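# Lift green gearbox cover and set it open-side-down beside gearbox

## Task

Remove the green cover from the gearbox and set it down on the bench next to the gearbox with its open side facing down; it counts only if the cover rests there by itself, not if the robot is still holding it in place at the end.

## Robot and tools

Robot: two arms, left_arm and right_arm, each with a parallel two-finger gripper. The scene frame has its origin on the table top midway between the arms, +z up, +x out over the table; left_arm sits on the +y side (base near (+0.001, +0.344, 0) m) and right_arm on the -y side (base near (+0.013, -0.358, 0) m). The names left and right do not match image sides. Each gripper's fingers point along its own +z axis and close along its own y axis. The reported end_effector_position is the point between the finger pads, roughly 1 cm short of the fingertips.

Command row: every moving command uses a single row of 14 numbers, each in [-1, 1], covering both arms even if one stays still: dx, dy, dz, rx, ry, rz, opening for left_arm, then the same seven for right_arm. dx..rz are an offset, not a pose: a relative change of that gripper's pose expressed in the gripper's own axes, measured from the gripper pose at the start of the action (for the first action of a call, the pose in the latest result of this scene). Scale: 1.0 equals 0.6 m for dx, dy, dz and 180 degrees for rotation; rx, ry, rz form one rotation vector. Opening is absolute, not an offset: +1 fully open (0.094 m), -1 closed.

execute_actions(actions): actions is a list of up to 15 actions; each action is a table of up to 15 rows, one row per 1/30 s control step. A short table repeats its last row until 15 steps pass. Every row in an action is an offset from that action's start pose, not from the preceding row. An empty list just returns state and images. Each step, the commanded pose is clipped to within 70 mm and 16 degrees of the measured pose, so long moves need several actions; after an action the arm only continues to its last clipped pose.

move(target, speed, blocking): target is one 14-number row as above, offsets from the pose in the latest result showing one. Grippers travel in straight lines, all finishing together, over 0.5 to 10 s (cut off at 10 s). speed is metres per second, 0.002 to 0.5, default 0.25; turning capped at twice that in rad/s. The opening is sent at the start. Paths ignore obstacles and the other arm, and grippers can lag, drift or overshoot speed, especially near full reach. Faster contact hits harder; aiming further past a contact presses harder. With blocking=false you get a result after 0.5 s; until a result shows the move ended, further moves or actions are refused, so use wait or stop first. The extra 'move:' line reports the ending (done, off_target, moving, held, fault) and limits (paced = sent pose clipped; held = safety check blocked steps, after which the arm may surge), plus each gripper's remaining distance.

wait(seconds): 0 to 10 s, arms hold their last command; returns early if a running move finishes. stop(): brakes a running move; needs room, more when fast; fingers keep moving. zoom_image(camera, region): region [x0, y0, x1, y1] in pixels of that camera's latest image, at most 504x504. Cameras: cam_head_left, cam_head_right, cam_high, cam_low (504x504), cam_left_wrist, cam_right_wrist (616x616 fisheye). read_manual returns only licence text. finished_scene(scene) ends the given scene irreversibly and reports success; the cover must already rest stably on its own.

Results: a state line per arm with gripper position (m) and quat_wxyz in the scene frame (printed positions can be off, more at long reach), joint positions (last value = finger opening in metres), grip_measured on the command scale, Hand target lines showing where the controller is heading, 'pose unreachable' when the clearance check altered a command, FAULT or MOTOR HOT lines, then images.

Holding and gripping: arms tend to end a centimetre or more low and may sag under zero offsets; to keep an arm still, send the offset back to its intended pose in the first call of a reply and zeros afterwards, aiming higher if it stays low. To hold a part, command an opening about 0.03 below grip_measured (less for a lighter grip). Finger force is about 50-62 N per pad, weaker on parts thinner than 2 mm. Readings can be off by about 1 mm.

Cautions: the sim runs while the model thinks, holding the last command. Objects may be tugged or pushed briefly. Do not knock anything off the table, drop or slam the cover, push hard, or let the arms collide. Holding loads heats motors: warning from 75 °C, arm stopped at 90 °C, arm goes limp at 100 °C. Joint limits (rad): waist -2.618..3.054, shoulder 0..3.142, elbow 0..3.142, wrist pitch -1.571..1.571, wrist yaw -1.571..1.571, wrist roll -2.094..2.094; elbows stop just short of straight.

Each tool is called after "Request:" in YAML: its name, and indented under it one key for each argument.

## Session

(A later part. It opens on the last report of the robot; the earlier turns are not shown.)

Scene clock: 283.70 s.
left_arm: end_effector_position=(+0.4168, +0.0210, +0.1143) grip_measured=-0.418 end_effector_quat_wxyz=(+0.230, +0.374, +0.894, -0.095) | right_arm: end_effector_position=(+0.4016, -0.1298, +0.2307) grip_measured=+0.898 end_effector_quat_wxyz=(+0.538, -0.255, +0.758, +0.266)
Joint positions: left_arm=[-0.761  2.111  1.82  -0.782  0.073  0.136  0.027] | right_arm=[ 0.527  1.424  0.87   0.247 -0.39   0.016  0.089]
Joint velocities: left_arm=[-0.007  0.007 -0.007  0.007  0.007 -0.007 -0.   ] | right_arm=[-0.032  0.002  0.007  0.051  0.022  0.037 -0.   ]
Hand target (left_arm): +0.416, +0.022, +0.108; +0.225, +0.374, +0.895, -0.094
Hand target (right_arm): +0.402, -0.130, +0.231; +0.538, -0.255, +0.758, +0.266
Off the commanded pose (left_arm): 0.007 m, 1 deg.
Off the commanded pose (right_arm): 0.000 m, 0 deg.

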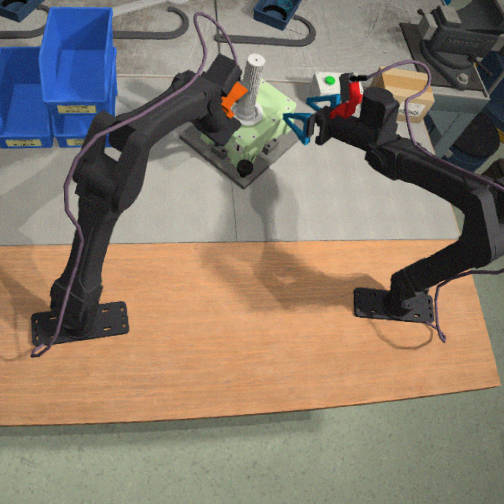

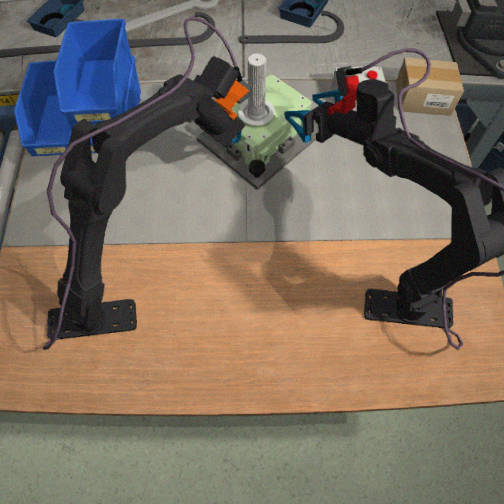

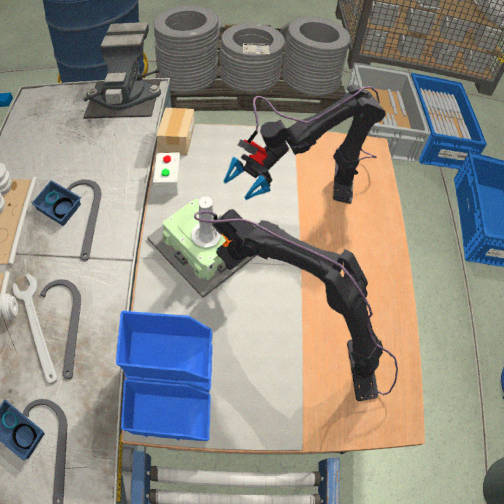

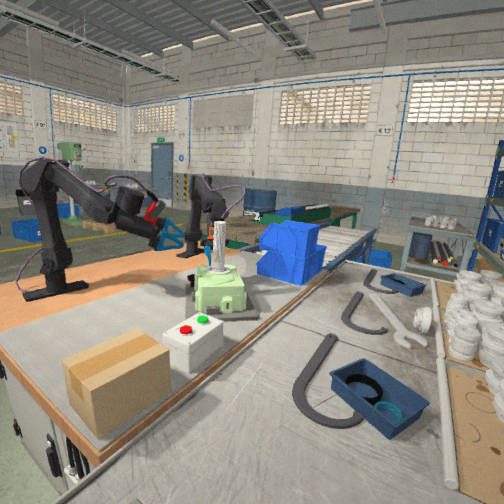

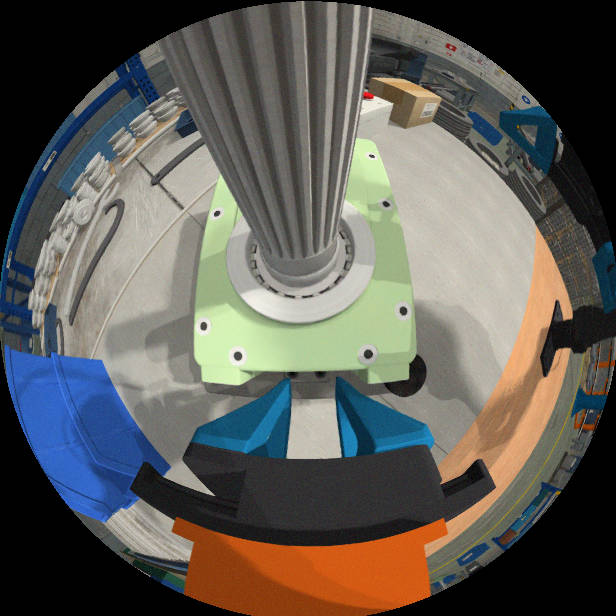

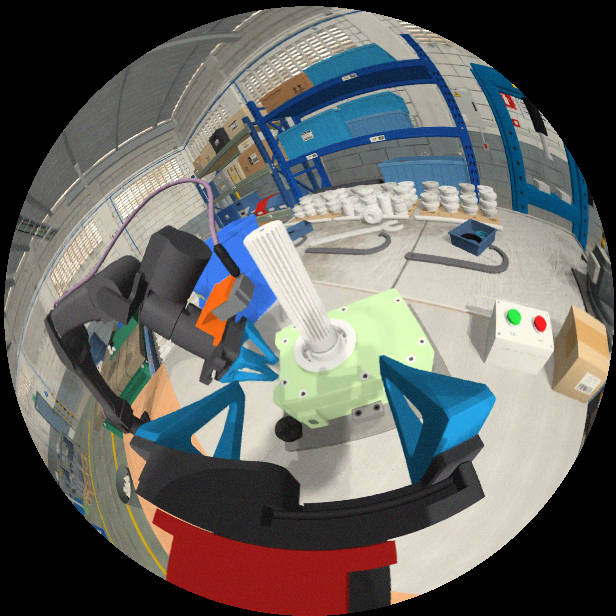

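Request:
move:
  target: [0.011,0.005,0.0168,0,0,0,-0.42, 0,0,0,0,0,0,0.9]
  speed: 0.05

Scene clock: 292.90 s.
left_arm: end_effector_position=(+0.4166, +0.0211, +0.1064) grip_measured=-0.418 end_effector_quat_wxyz=(+0.231, +0.374, +0.893, -0.095) | right_arm: end_effector_position=(+0.4016, -0.1298, +0.2307) grip_measured=+0.898 end_effector_quat_wxyz=(+0.538, -0.255, +0.758, +0.266)
Joint positions: left_arm=[-0.761  2.111  1.788 -0.748  0.073  0.136  0.027] | right_arm=[ 0.527  1.424  0.87   0.247 -0.39   0.016  0.089]
Joint velocities: left_arm=[ 0.002  0.002 -0.002  0.095 -0.051 -0.007 -0.001] | right_arm=[ 0.012 -0.012 -0.017  0.022 -0.037  0.007 -0.001]
Hand target (left_arm): +0.418, +0.024, +0.102; +0.230, +0.374, +0.894, -0.095
Hand target (right_arm): +0.402, -0.130, +0.231; +0.538, -0.255, +0.758, +0.266
Off the commanded pose (left_arm): 0.005 m, 0 deg.
Off the commanded pose (right_arm): 0.000 m, 0 deg.
move: done

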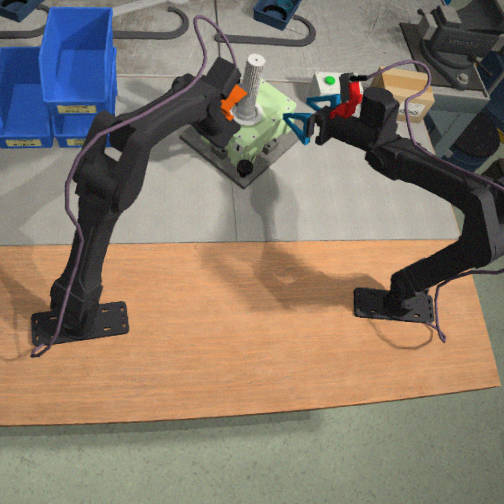

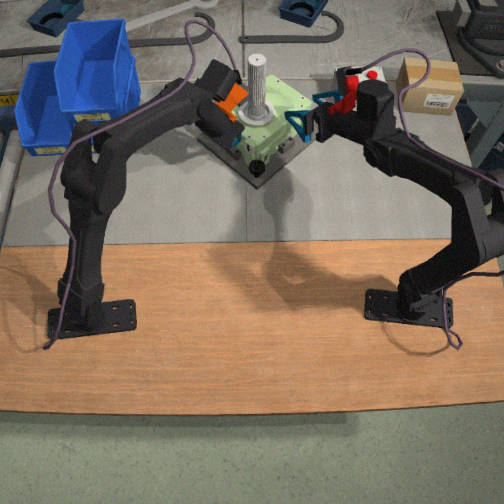

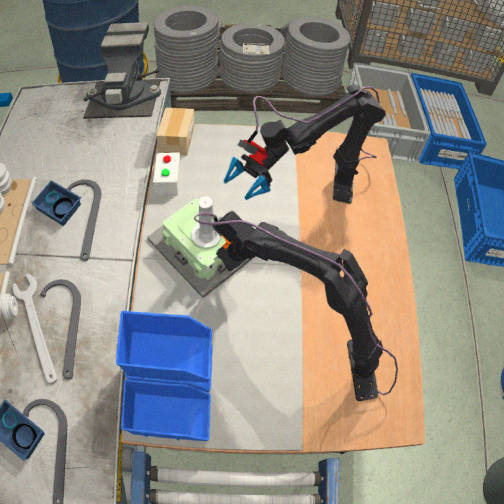

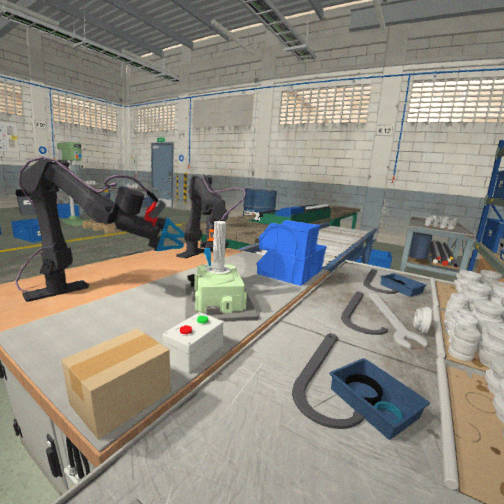

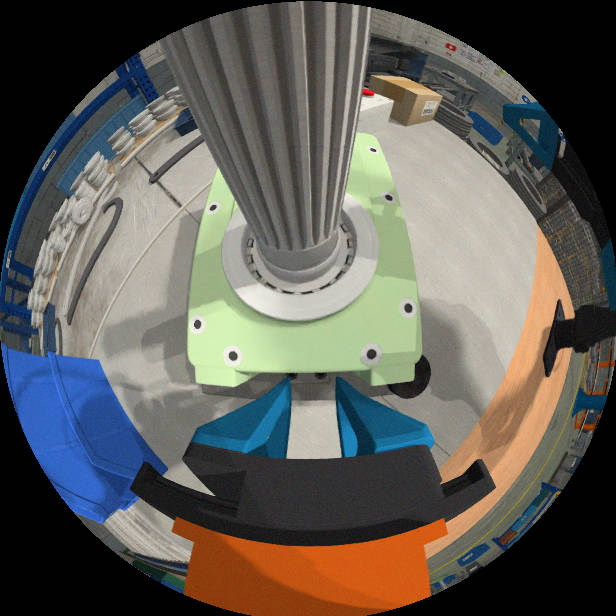

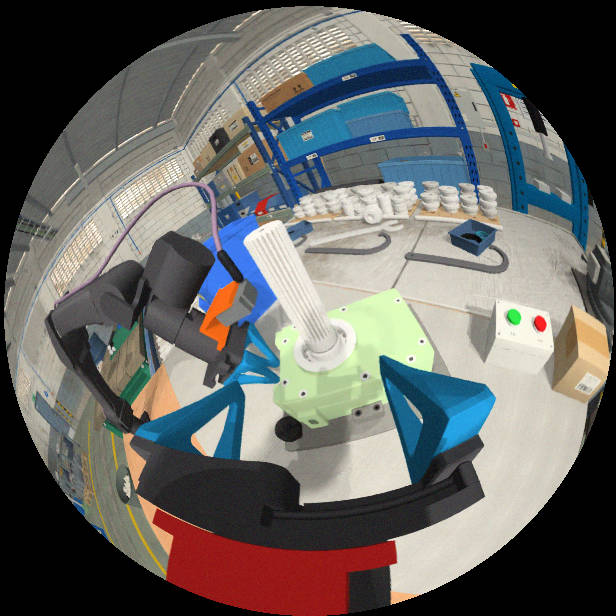

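Request:
execute_actions:
  actions:
    - [[0,0,0,0,0,0,0.0, 0,0,0,0,0,0,0.9]]
    - [[0,0,0,0,0,0,0.2, 0,0,0,0,0,0,0.9]]

Scene clock: 294.27 s.
left_arm: end_effector_position=(+0.4191, +0.0225, +0.1069) grip_measured=+0.198 end_effector_quat_wxyz=(+0.234, +0.372, +0.894, -0.091) | right_arm: end_effector_position=(+0.4016, -0.1298, +0.2307) grip_measured=+0.898 end_effector_quat_wxyz=(+0.538, -0.255, +0.758, +0.266)
Joint positions: left_arm=[-0.76   2.111  1.788 -0.743  0.063  0.136  0.056] | right_arm=[ 0.527  1.424  0.87   0.247 -0.39   0.016  0.089]
Joint velocities: left_arm=[ 0.012 -0.002  0.012  0.066  0.007 -0.037 -0.002] | right_arm=[ 0.022  0.007  0.002 -0.007 -0.125  0.007 -0.001]
Hand target (left_arm): +0.417, +0.021, +0.107; +0.233, +0.373, +0.893, -0.096
Hand target (right_arm): +0.402, -0.130, +0.231; +0.538, -0.255, +0.758, +0.266
Off the commanded pose (left_arm): 0.003 m, 1 deg.
Off the commanded pose (right_arm): 0.000 m, 0 deg.

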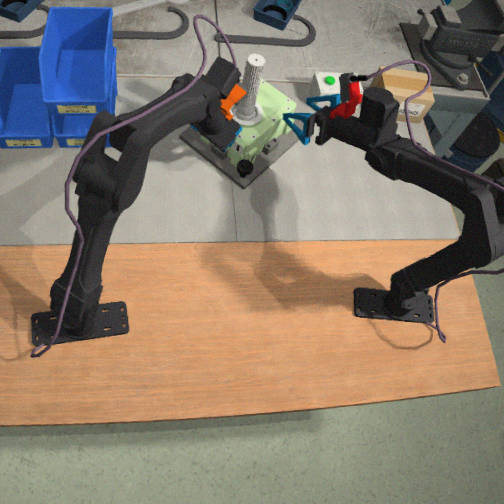

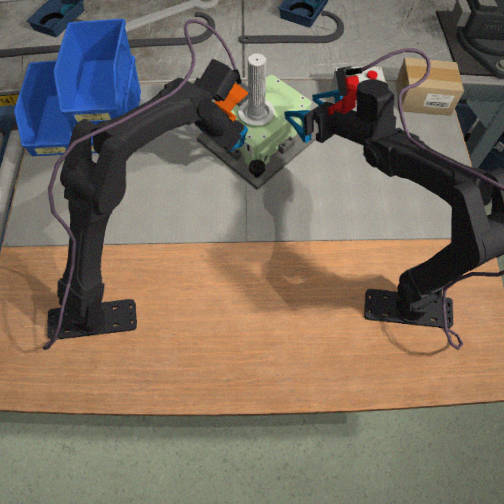

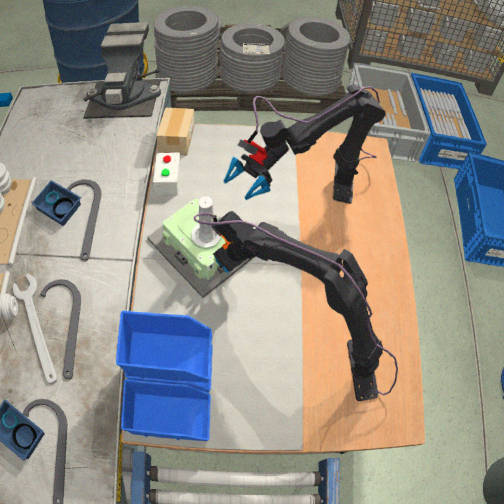

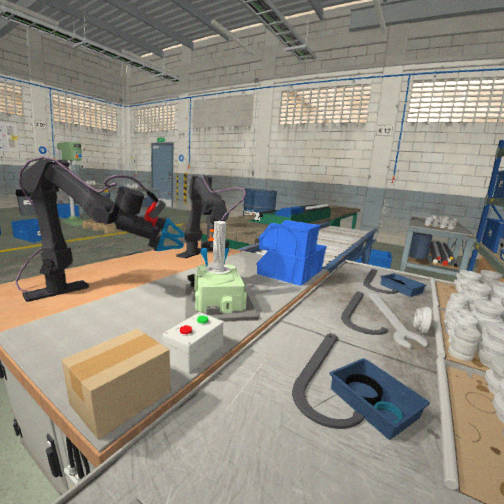

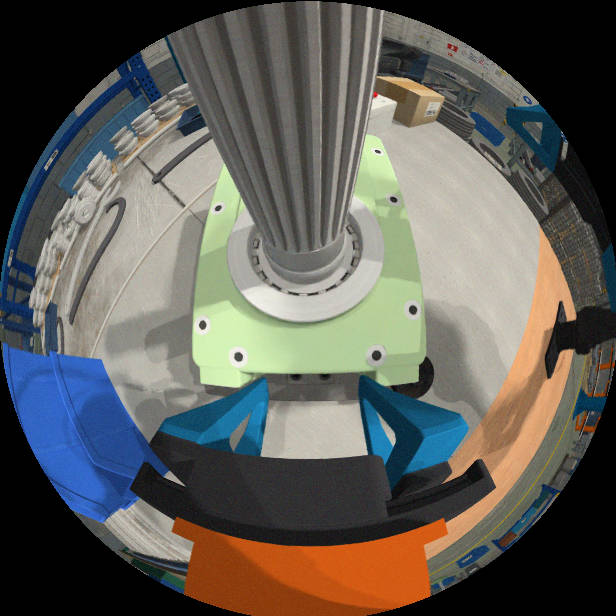

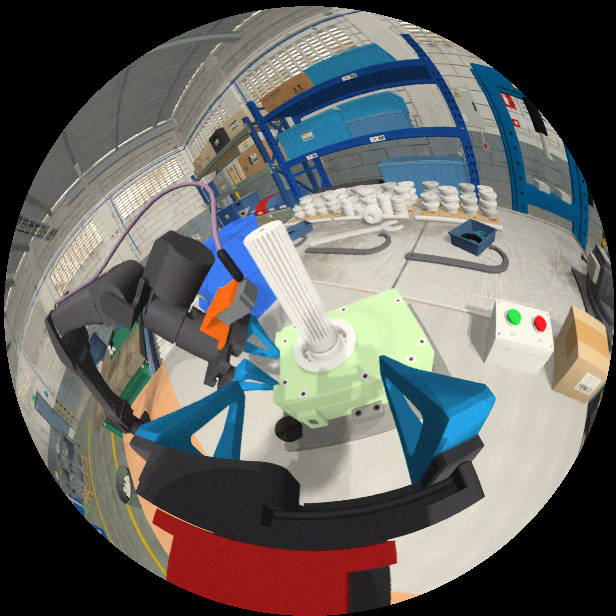

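Request:
execute_actions:
  actions:
    - [[0,0,0,0,0,0,0.3, 0,0,0,0,0,0,0.9]]
    - [[0,0,0,0,0,0,0.4, 0,0,0,0,0,0,0.9]]

Request:
zoom_image:
  camera: "cam_left_wrist"
  region: [170, 300, 450, 480]

Scene clock: 295.60 s.
left_arm: end_effector_position=(+0.4211, +0.0248, +0.1069) grip_measured=+0.360 end_effector_quat_wxyz=(+0.237, +0.370, +0.894, -0.084) | right_arm: end_effector_position=(+0.4016, -0.1298, +0.2307) grip_measured=+0.898 end_effector_quat_wxyz=(+0.538, -0.255, +0.758, +0.266)
Joint positions: left_arm=[-0.759  2.111  1.788 -0.742  0.048  0.137  0.064] | right_arm=[ 0.527  1.424  0.87   0.247 -0.39   0.016  0.089]
Joint velocities: left_arm=[ 0.007 -0.012  0.012 -0.037  0.007  0.095 -0.   ] | right_arm=[-0.012 -0.022 -0.002 -0.081  0.022  0.007  0.001]
Hand target (left_arm): +0.421, +0.024, +0.107; +0.236, +0.370, +0.894, -0.086
Hand target (right_arm): +0.402, -0.130, +0.231; +0.538, -0.255, +0.758, +0.266
Off the commanded pose (left_arm): 0.001 m, 0 deg.
Off the commanded pose (right_arm): 0.000 m, 0 deg.

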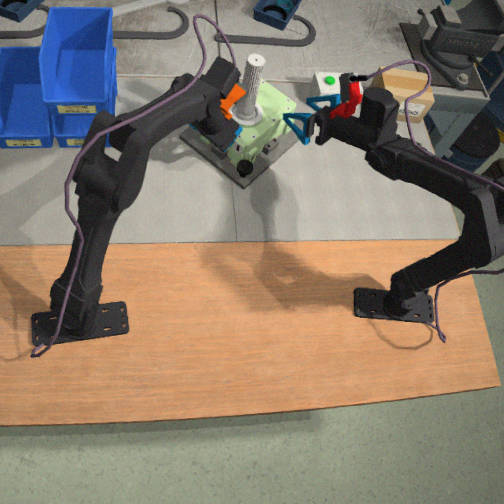

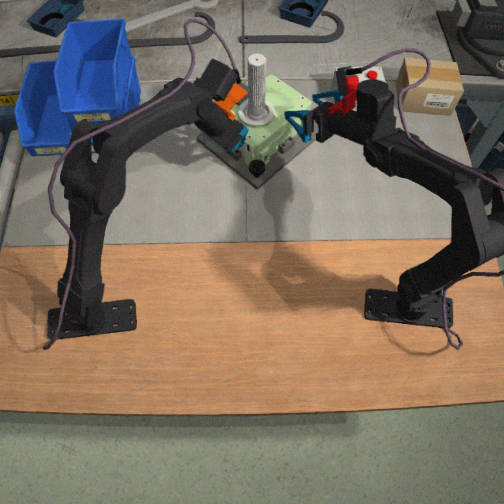

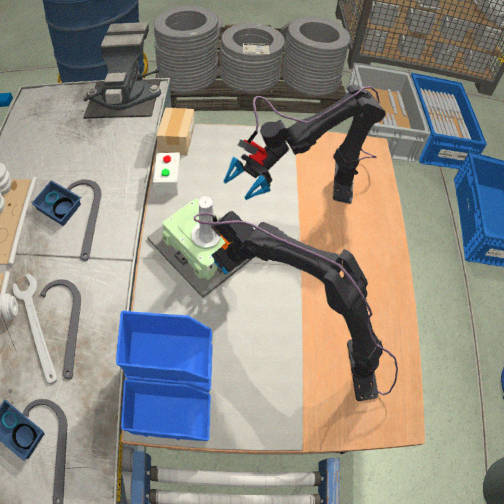

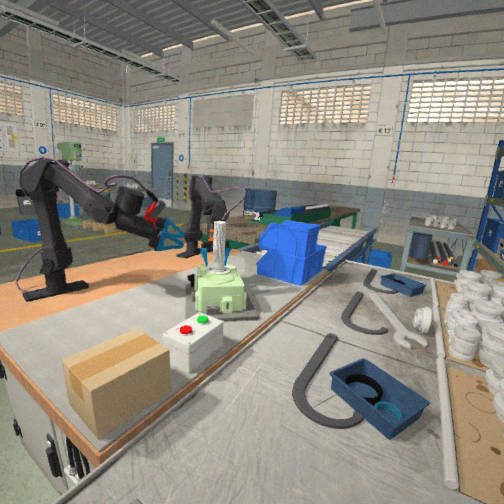

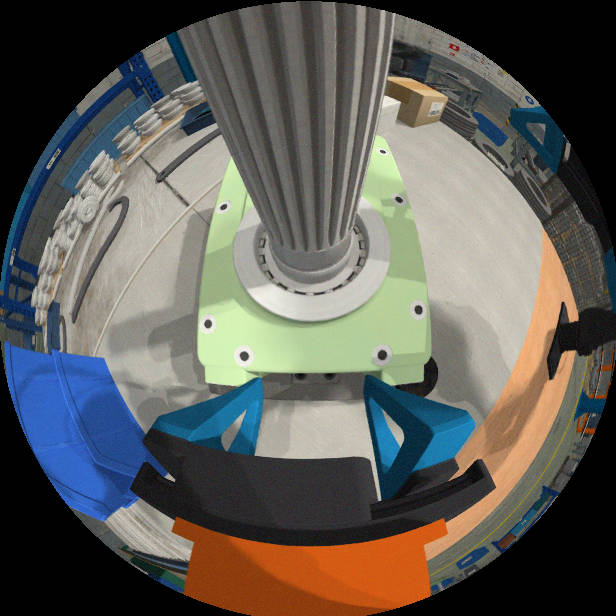

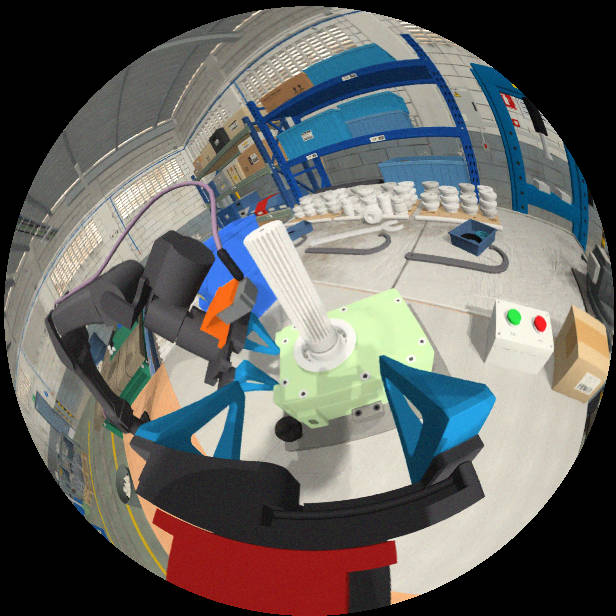

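Region (170, 300, 450, 480) of cam_left_wrist's 616x616 image, scaled by 1.800, with more detail than that image has; it fills the top 324 rows of this view, and the rest is white.

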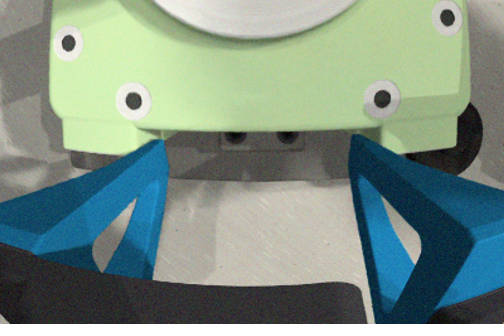

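Request:
execute_actions:
  actions:
    - [[-0.037,0.003,-0.0445,-0.003,-0.023,0.001,0.42, 0,0,0,0,0,0,0.9]]

Scene clock: 298.50 s.
left_arm: end_effector_position=(+0.4212, +0.0248, +0.1078) grip_measured=+0.360 end_effector_quat_wxyz=(+0.237, +0.370, +0.894, -0.084) | right_arm: end_effector_position=(+0.4016, -0.1298, +0.2307) grip_measured=+0.898 end_effector_quat_wxyz=(+0.538, -0.255, +0.758, +0.266)
Joint positions: left_arm=[-0.759  2.109  1.788 -0.742  0.048  0.137  0.064] | right_arm=[ 0.527  1.424  0.87   0.247 -0.39   0.016  0.089]
Joint velocities: left_arm=[ 0.012  0.012 -0.012 -0.007 -0.007 -0.022 -0.   ] | right_arm=[-0.017 -0.002  0.002 -0.007  0.007 -0.022 -0.001]
Hand target (left_arm): +0.426, +0.021, +0.141; +0.270, +0.367, +0.885, -0.093
Hand target (right_arm): +0.402, -0.130, +0.231; +0.538, -0.255, +0.758, +0.266
Off the commanded pose (left_arm): 0.034 m, 4 deg.
Off the commanded pose (right_arm): 0.000 m, 0 deg.

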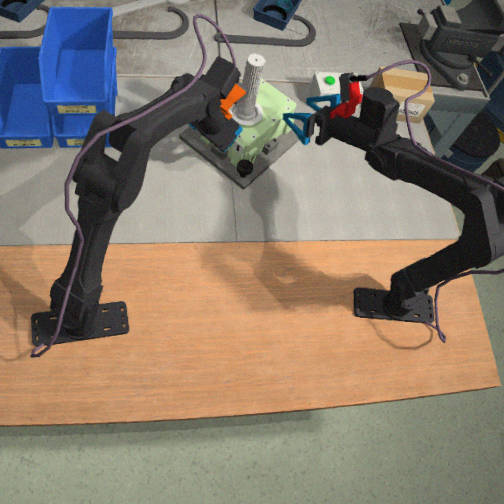

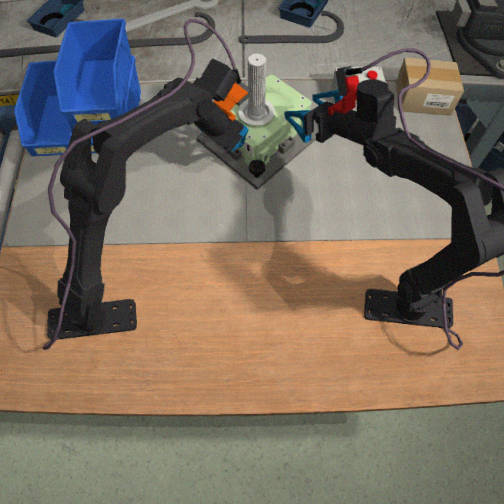

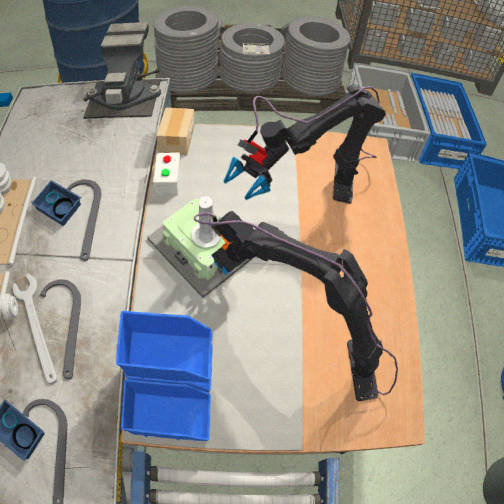

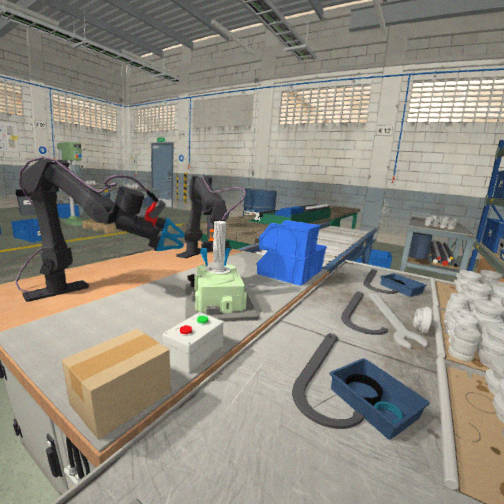

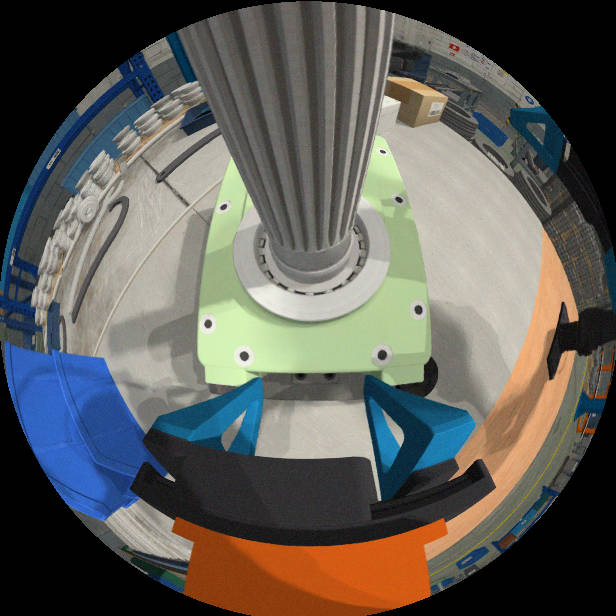

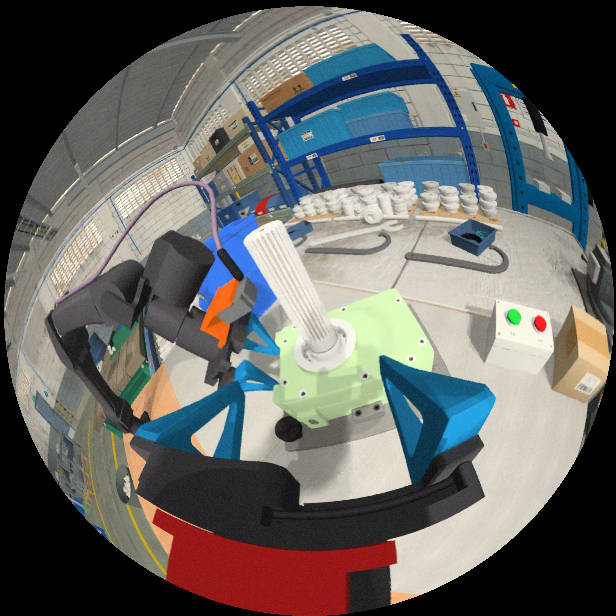

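Request:
execute_actions:
  actions:
    - [[-0.0733,0.0058,-0.089,-0.0065,-0.0466,0.0022,0.42, 0,0,0,0,0,0,0.9]]

Request:
zoom_image:
  camera: "cam_right_wrist"
  region: [240, 320, 380, 450]

Request:
zoom_image:
  camera: "cam_high"
  region: [160, 220, 250, 300]

Scene clock: 299.27 s.
left_arm: end_effector_position=(+0.4215, +0.0245, +0.1101) grip_measured=+0.360 end_effector_quat_wxyz=(+0.240, +0.370, +0.894, -0.085) | right_arm: end_effector_position=(+0.4016, -0.1298, +0.2307) grip_measured=+0.898 end_effector_quat_wxyz=(+0.538, -0.255, +0.758, +0.266)
Joint positions: left_arm=[-0.759  2.105  1.789 -0.742  0.048  0.137  0.064] | right_arm=[ 0.527  1.424  0.87   0.247 -0.39   0.016  0.089]
Joint velocities: left_arm=[ 0.002  0.007  0.002 -0.007 -0.007  0.022 -0.   ] | right_arm=[ 0.002 -0.007  0.002 -0.007  0.081 -0.022 -0.   ]
Hand target (left_arm): +0.429, +0.019, +0.175; +0.306, +0.363, +0.874, -0.102
Hand target (right_arm): +0.402, -0.130, +0.231; +0.538, -0.255, +0.758, +0.266
Off the commanded pose (left_arm): 0.067 m, 8 deg.
Off the commanded pose (right_arm): 0.000 m, 0 deg.

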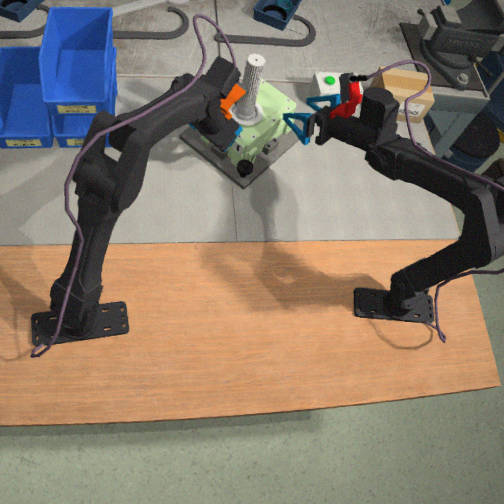

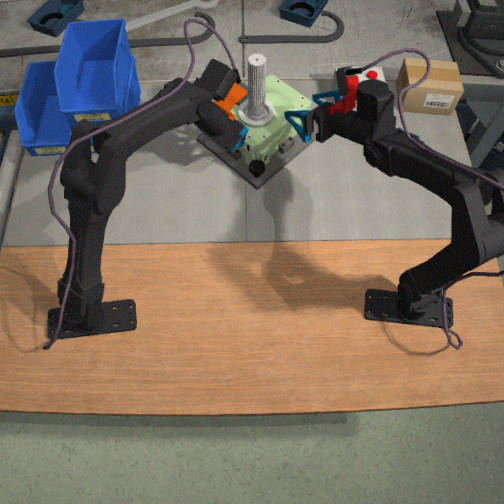

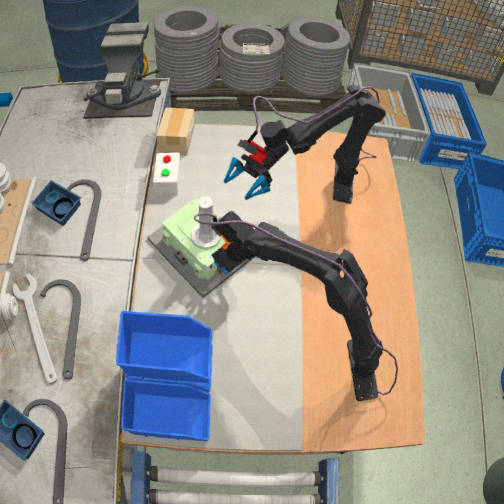

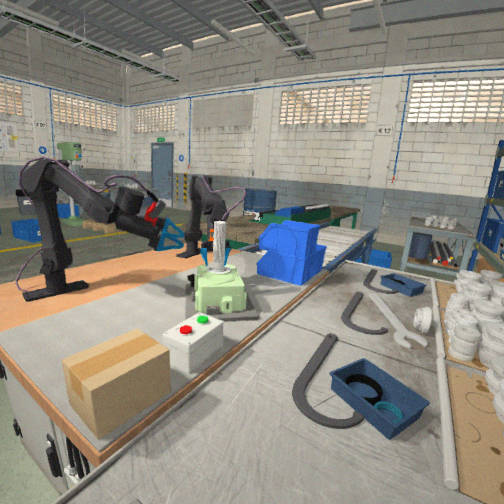

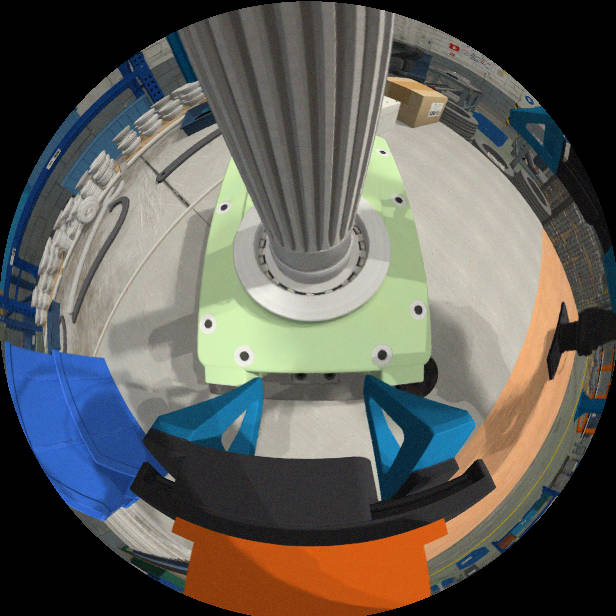

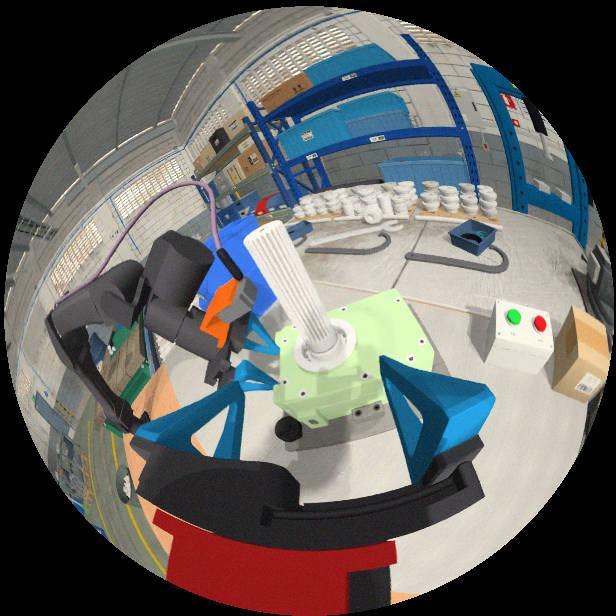

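Region (240, 320, 380, 450) of cam_right_wrist's 616x616 image, scaled by 3.600, with more detail than that image has; it fills the top 468 rows of this view, and the rest is white.

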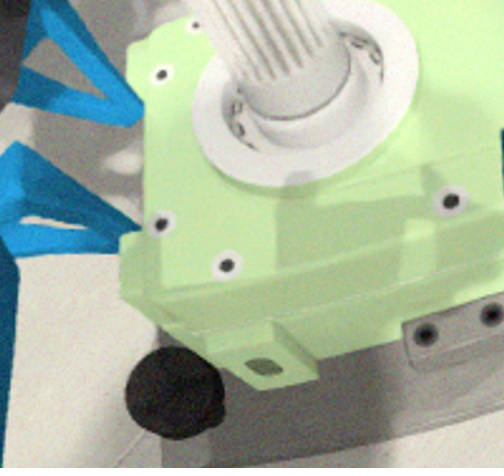

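Region (160, 220, 250, 300) of cam_high's 504x504 image, scaled by 5.600, with more detail than that image has.

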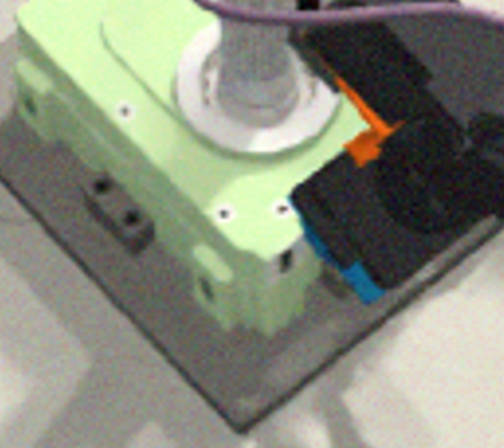

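Request:
zoom_image:
  camera: "cam_right_wrist"
  region: [262, 370, 332, 430]

Request:
zoom_image:
  camera: "cam_high"
  region: [185, 245, 235, 290]

Request:
zoom_image:
  camera: "cam_head_right"
  region: [215, 115, 295, 185]

Request:
zoom_image:
  camera: "cam_left_wrist"
  region: [190, 340, 330, 420]

Region (262, 370, 332, 430) of cam_right_wrist's 616x616 image, scaled by 7.200, with more detail than that image has; it fills the top 432 rows of this view, and the rest is white.

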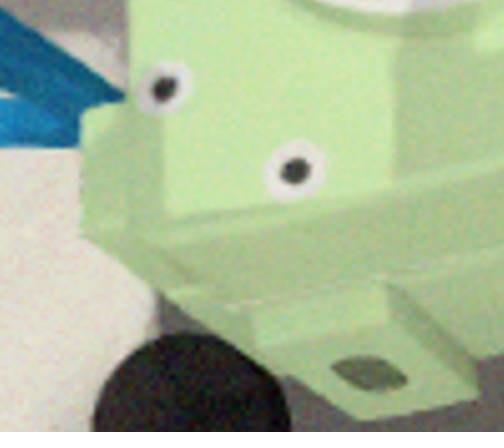

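Region (185, 245, 235, 290) of cam_high's 504x504 image, scaled by 10.080, with more detail than that image has; it fills the top 454 rows of this view, and the rest is white.

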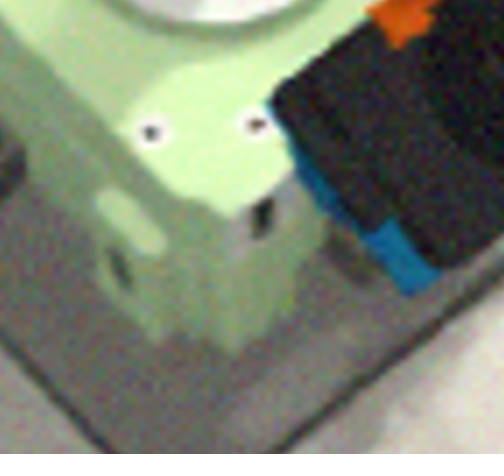

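Region (215, 115, 295, 185) of cam_head_right's 504x504 image, scaled by 6.300, with more detail than that image has; it fills the top 441 rows of this view, and the rest is white.

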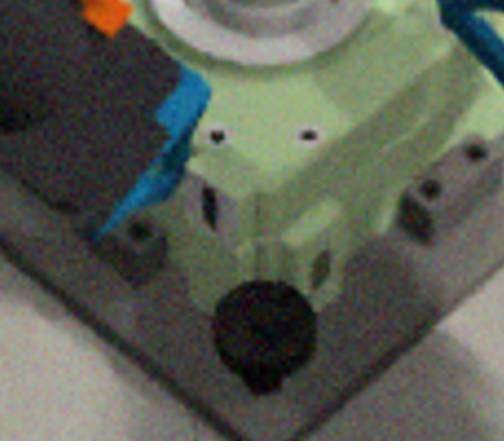

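Region (190, 340, 330, 420) of cam_left_wrist's 616x616 image, scaled by 3.600, with more detail than that image has; it fills the top 288 rows of this view, and the rest is white.

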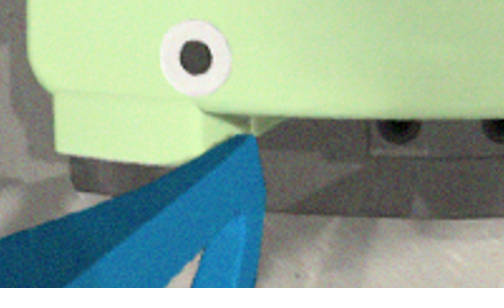

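Request:
execute_actions:
  actions:
    - [[0.003,0,0.004,0,0,0,0.42, 0,0,0,0,0,0,0.9]]

Request:
zoom_image:
  camera: "cam_right_wrist"
  region: [262, 370, 332, 430]

Request:
zoom_image:
  camera: "cam_high"
  region: [185, 245, 235, 290]

Request:
zoom_image:
  camera: "cam_left_wrist"
  region: [190, 340, 330, 420]

Scene clock: 301.23 s.
left_arm: end_effector_position=(+0.4212, +0.0247, +0.1080) grip_measured=+0.360 end_effector_quat_wxyz=(+0.238, +0.370, +0.894, -0.084) | right_arm: end_effector_position=(+0.4016, -0.1298, +0.2307) grip_measured=+0.898 end_effector_quat_wxyz=(+0.538, -0.255, +0.758, +0.266)
Joint positions: left_arm=[-0.759  2.108  1.786 -0.74   0.048  0.137  0.064] | right_arm=[ 0.527  1.424  0.87   0.247 -0.39   0.016  0.089]
Joint velocities: left_arm=[ 0.002 -0.002 -0.017 -0.022 -0.051  0.051 -0.   ] | right_arm=[-0.017  0.007 -0.007  0.007 -0.066  0.022  0.   ]
Hand target (left_arm): +0.421, +0.025, +0.107; +0.240, +0.370, +0.894, -0.085
Hand target (right_arm): +0.402, -0.130, +0.231; +0.538, -0.255, +0.758, +0.266
Off the commanded pose (left_arm): 0.001 m, 0 deg.
Off the commanded pose (right_arm): 0.000 m, 0 deg.

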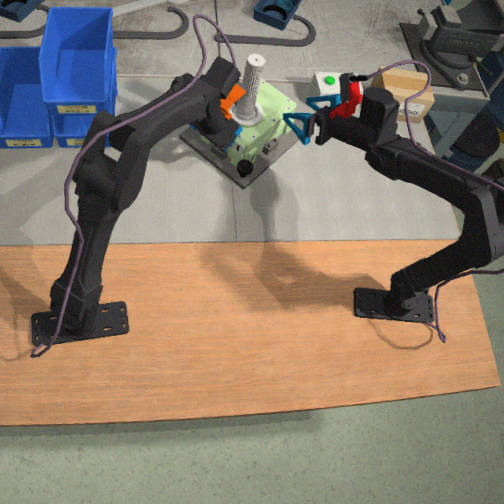

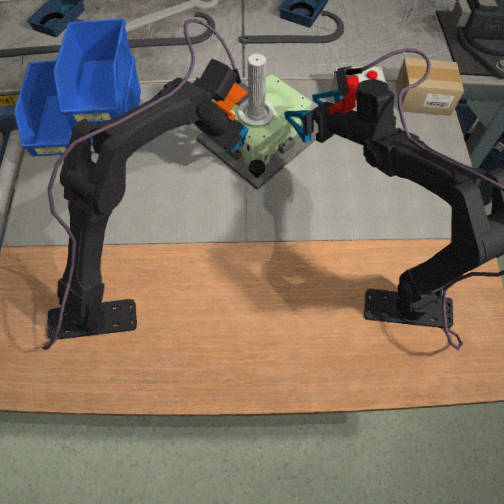

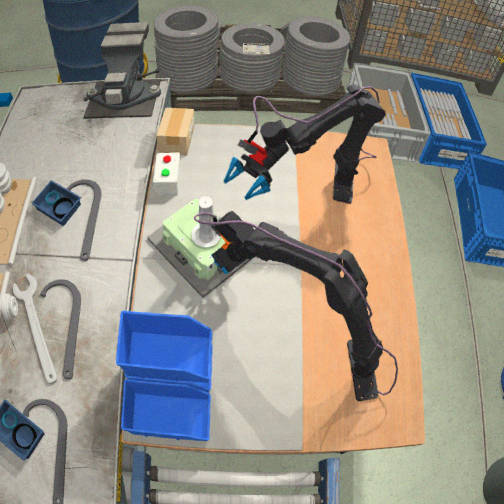

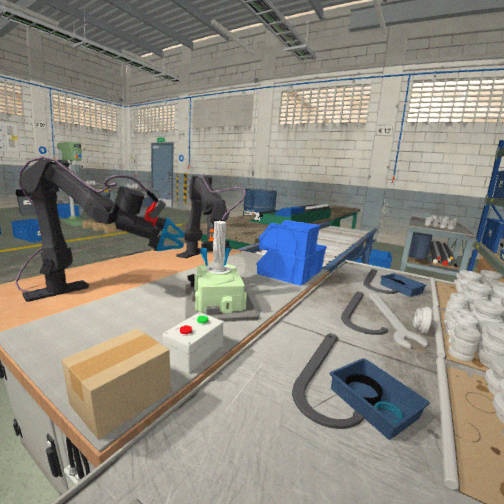

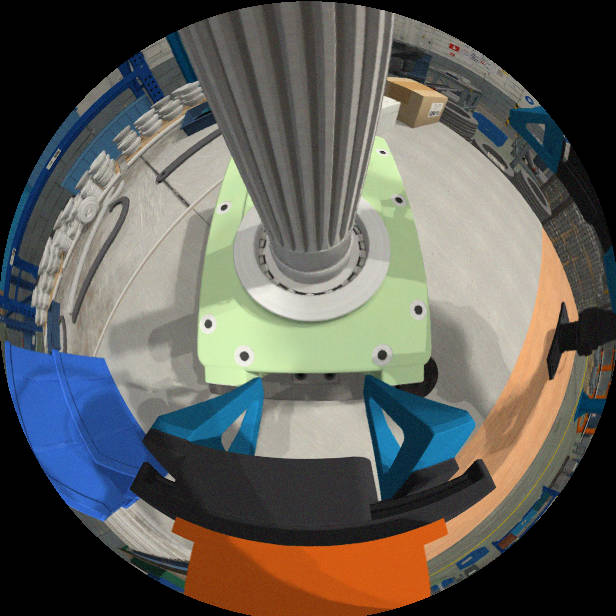

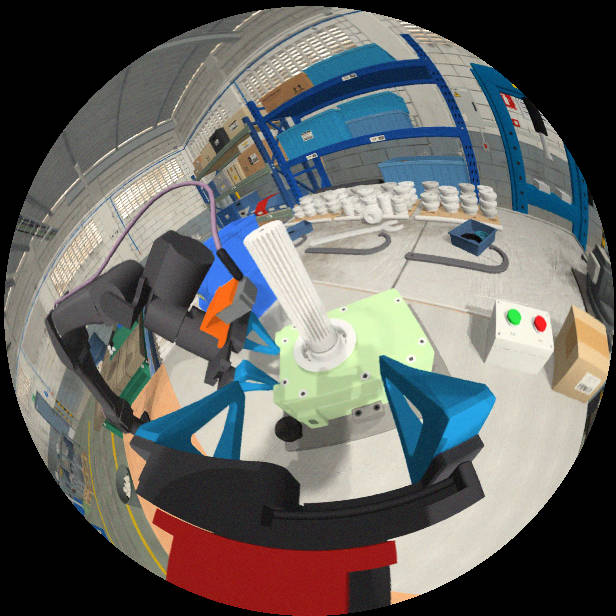

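Region (262, 370, 332, 430) of cam_right_wrist's 616x616 image, scaled by 7.200, with more detail than that image has; it fills the top 432 rows of this view, and the rest is white.

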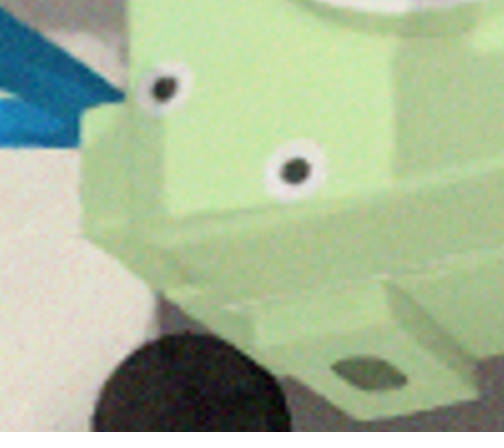

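Region (185, 245, 235, 290) of cam_high's 504x504 image, scaled by 10.080, with more detail than that image has; it fills the top 454 rows of this view, and the rest is white.

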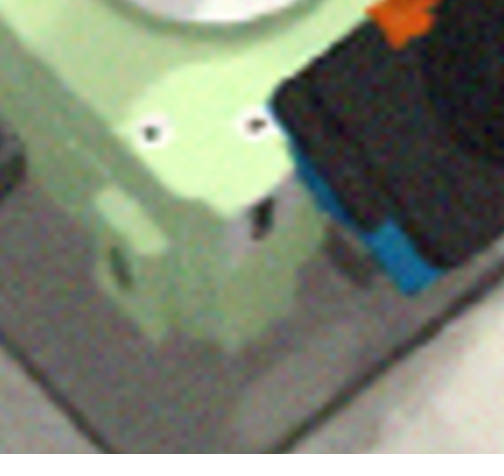

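Region (190, 340, 330, 420) of cam_left_wrist's 616x616 image, scaled by 3.600, with more detail than that image has; it fills the top 288 rows of this view, and the rest is white.

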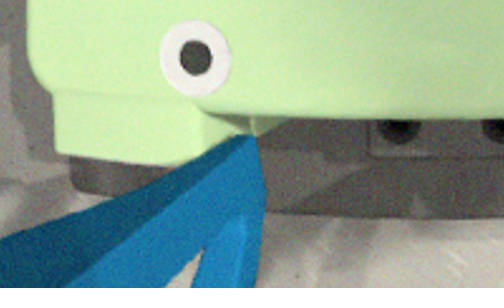

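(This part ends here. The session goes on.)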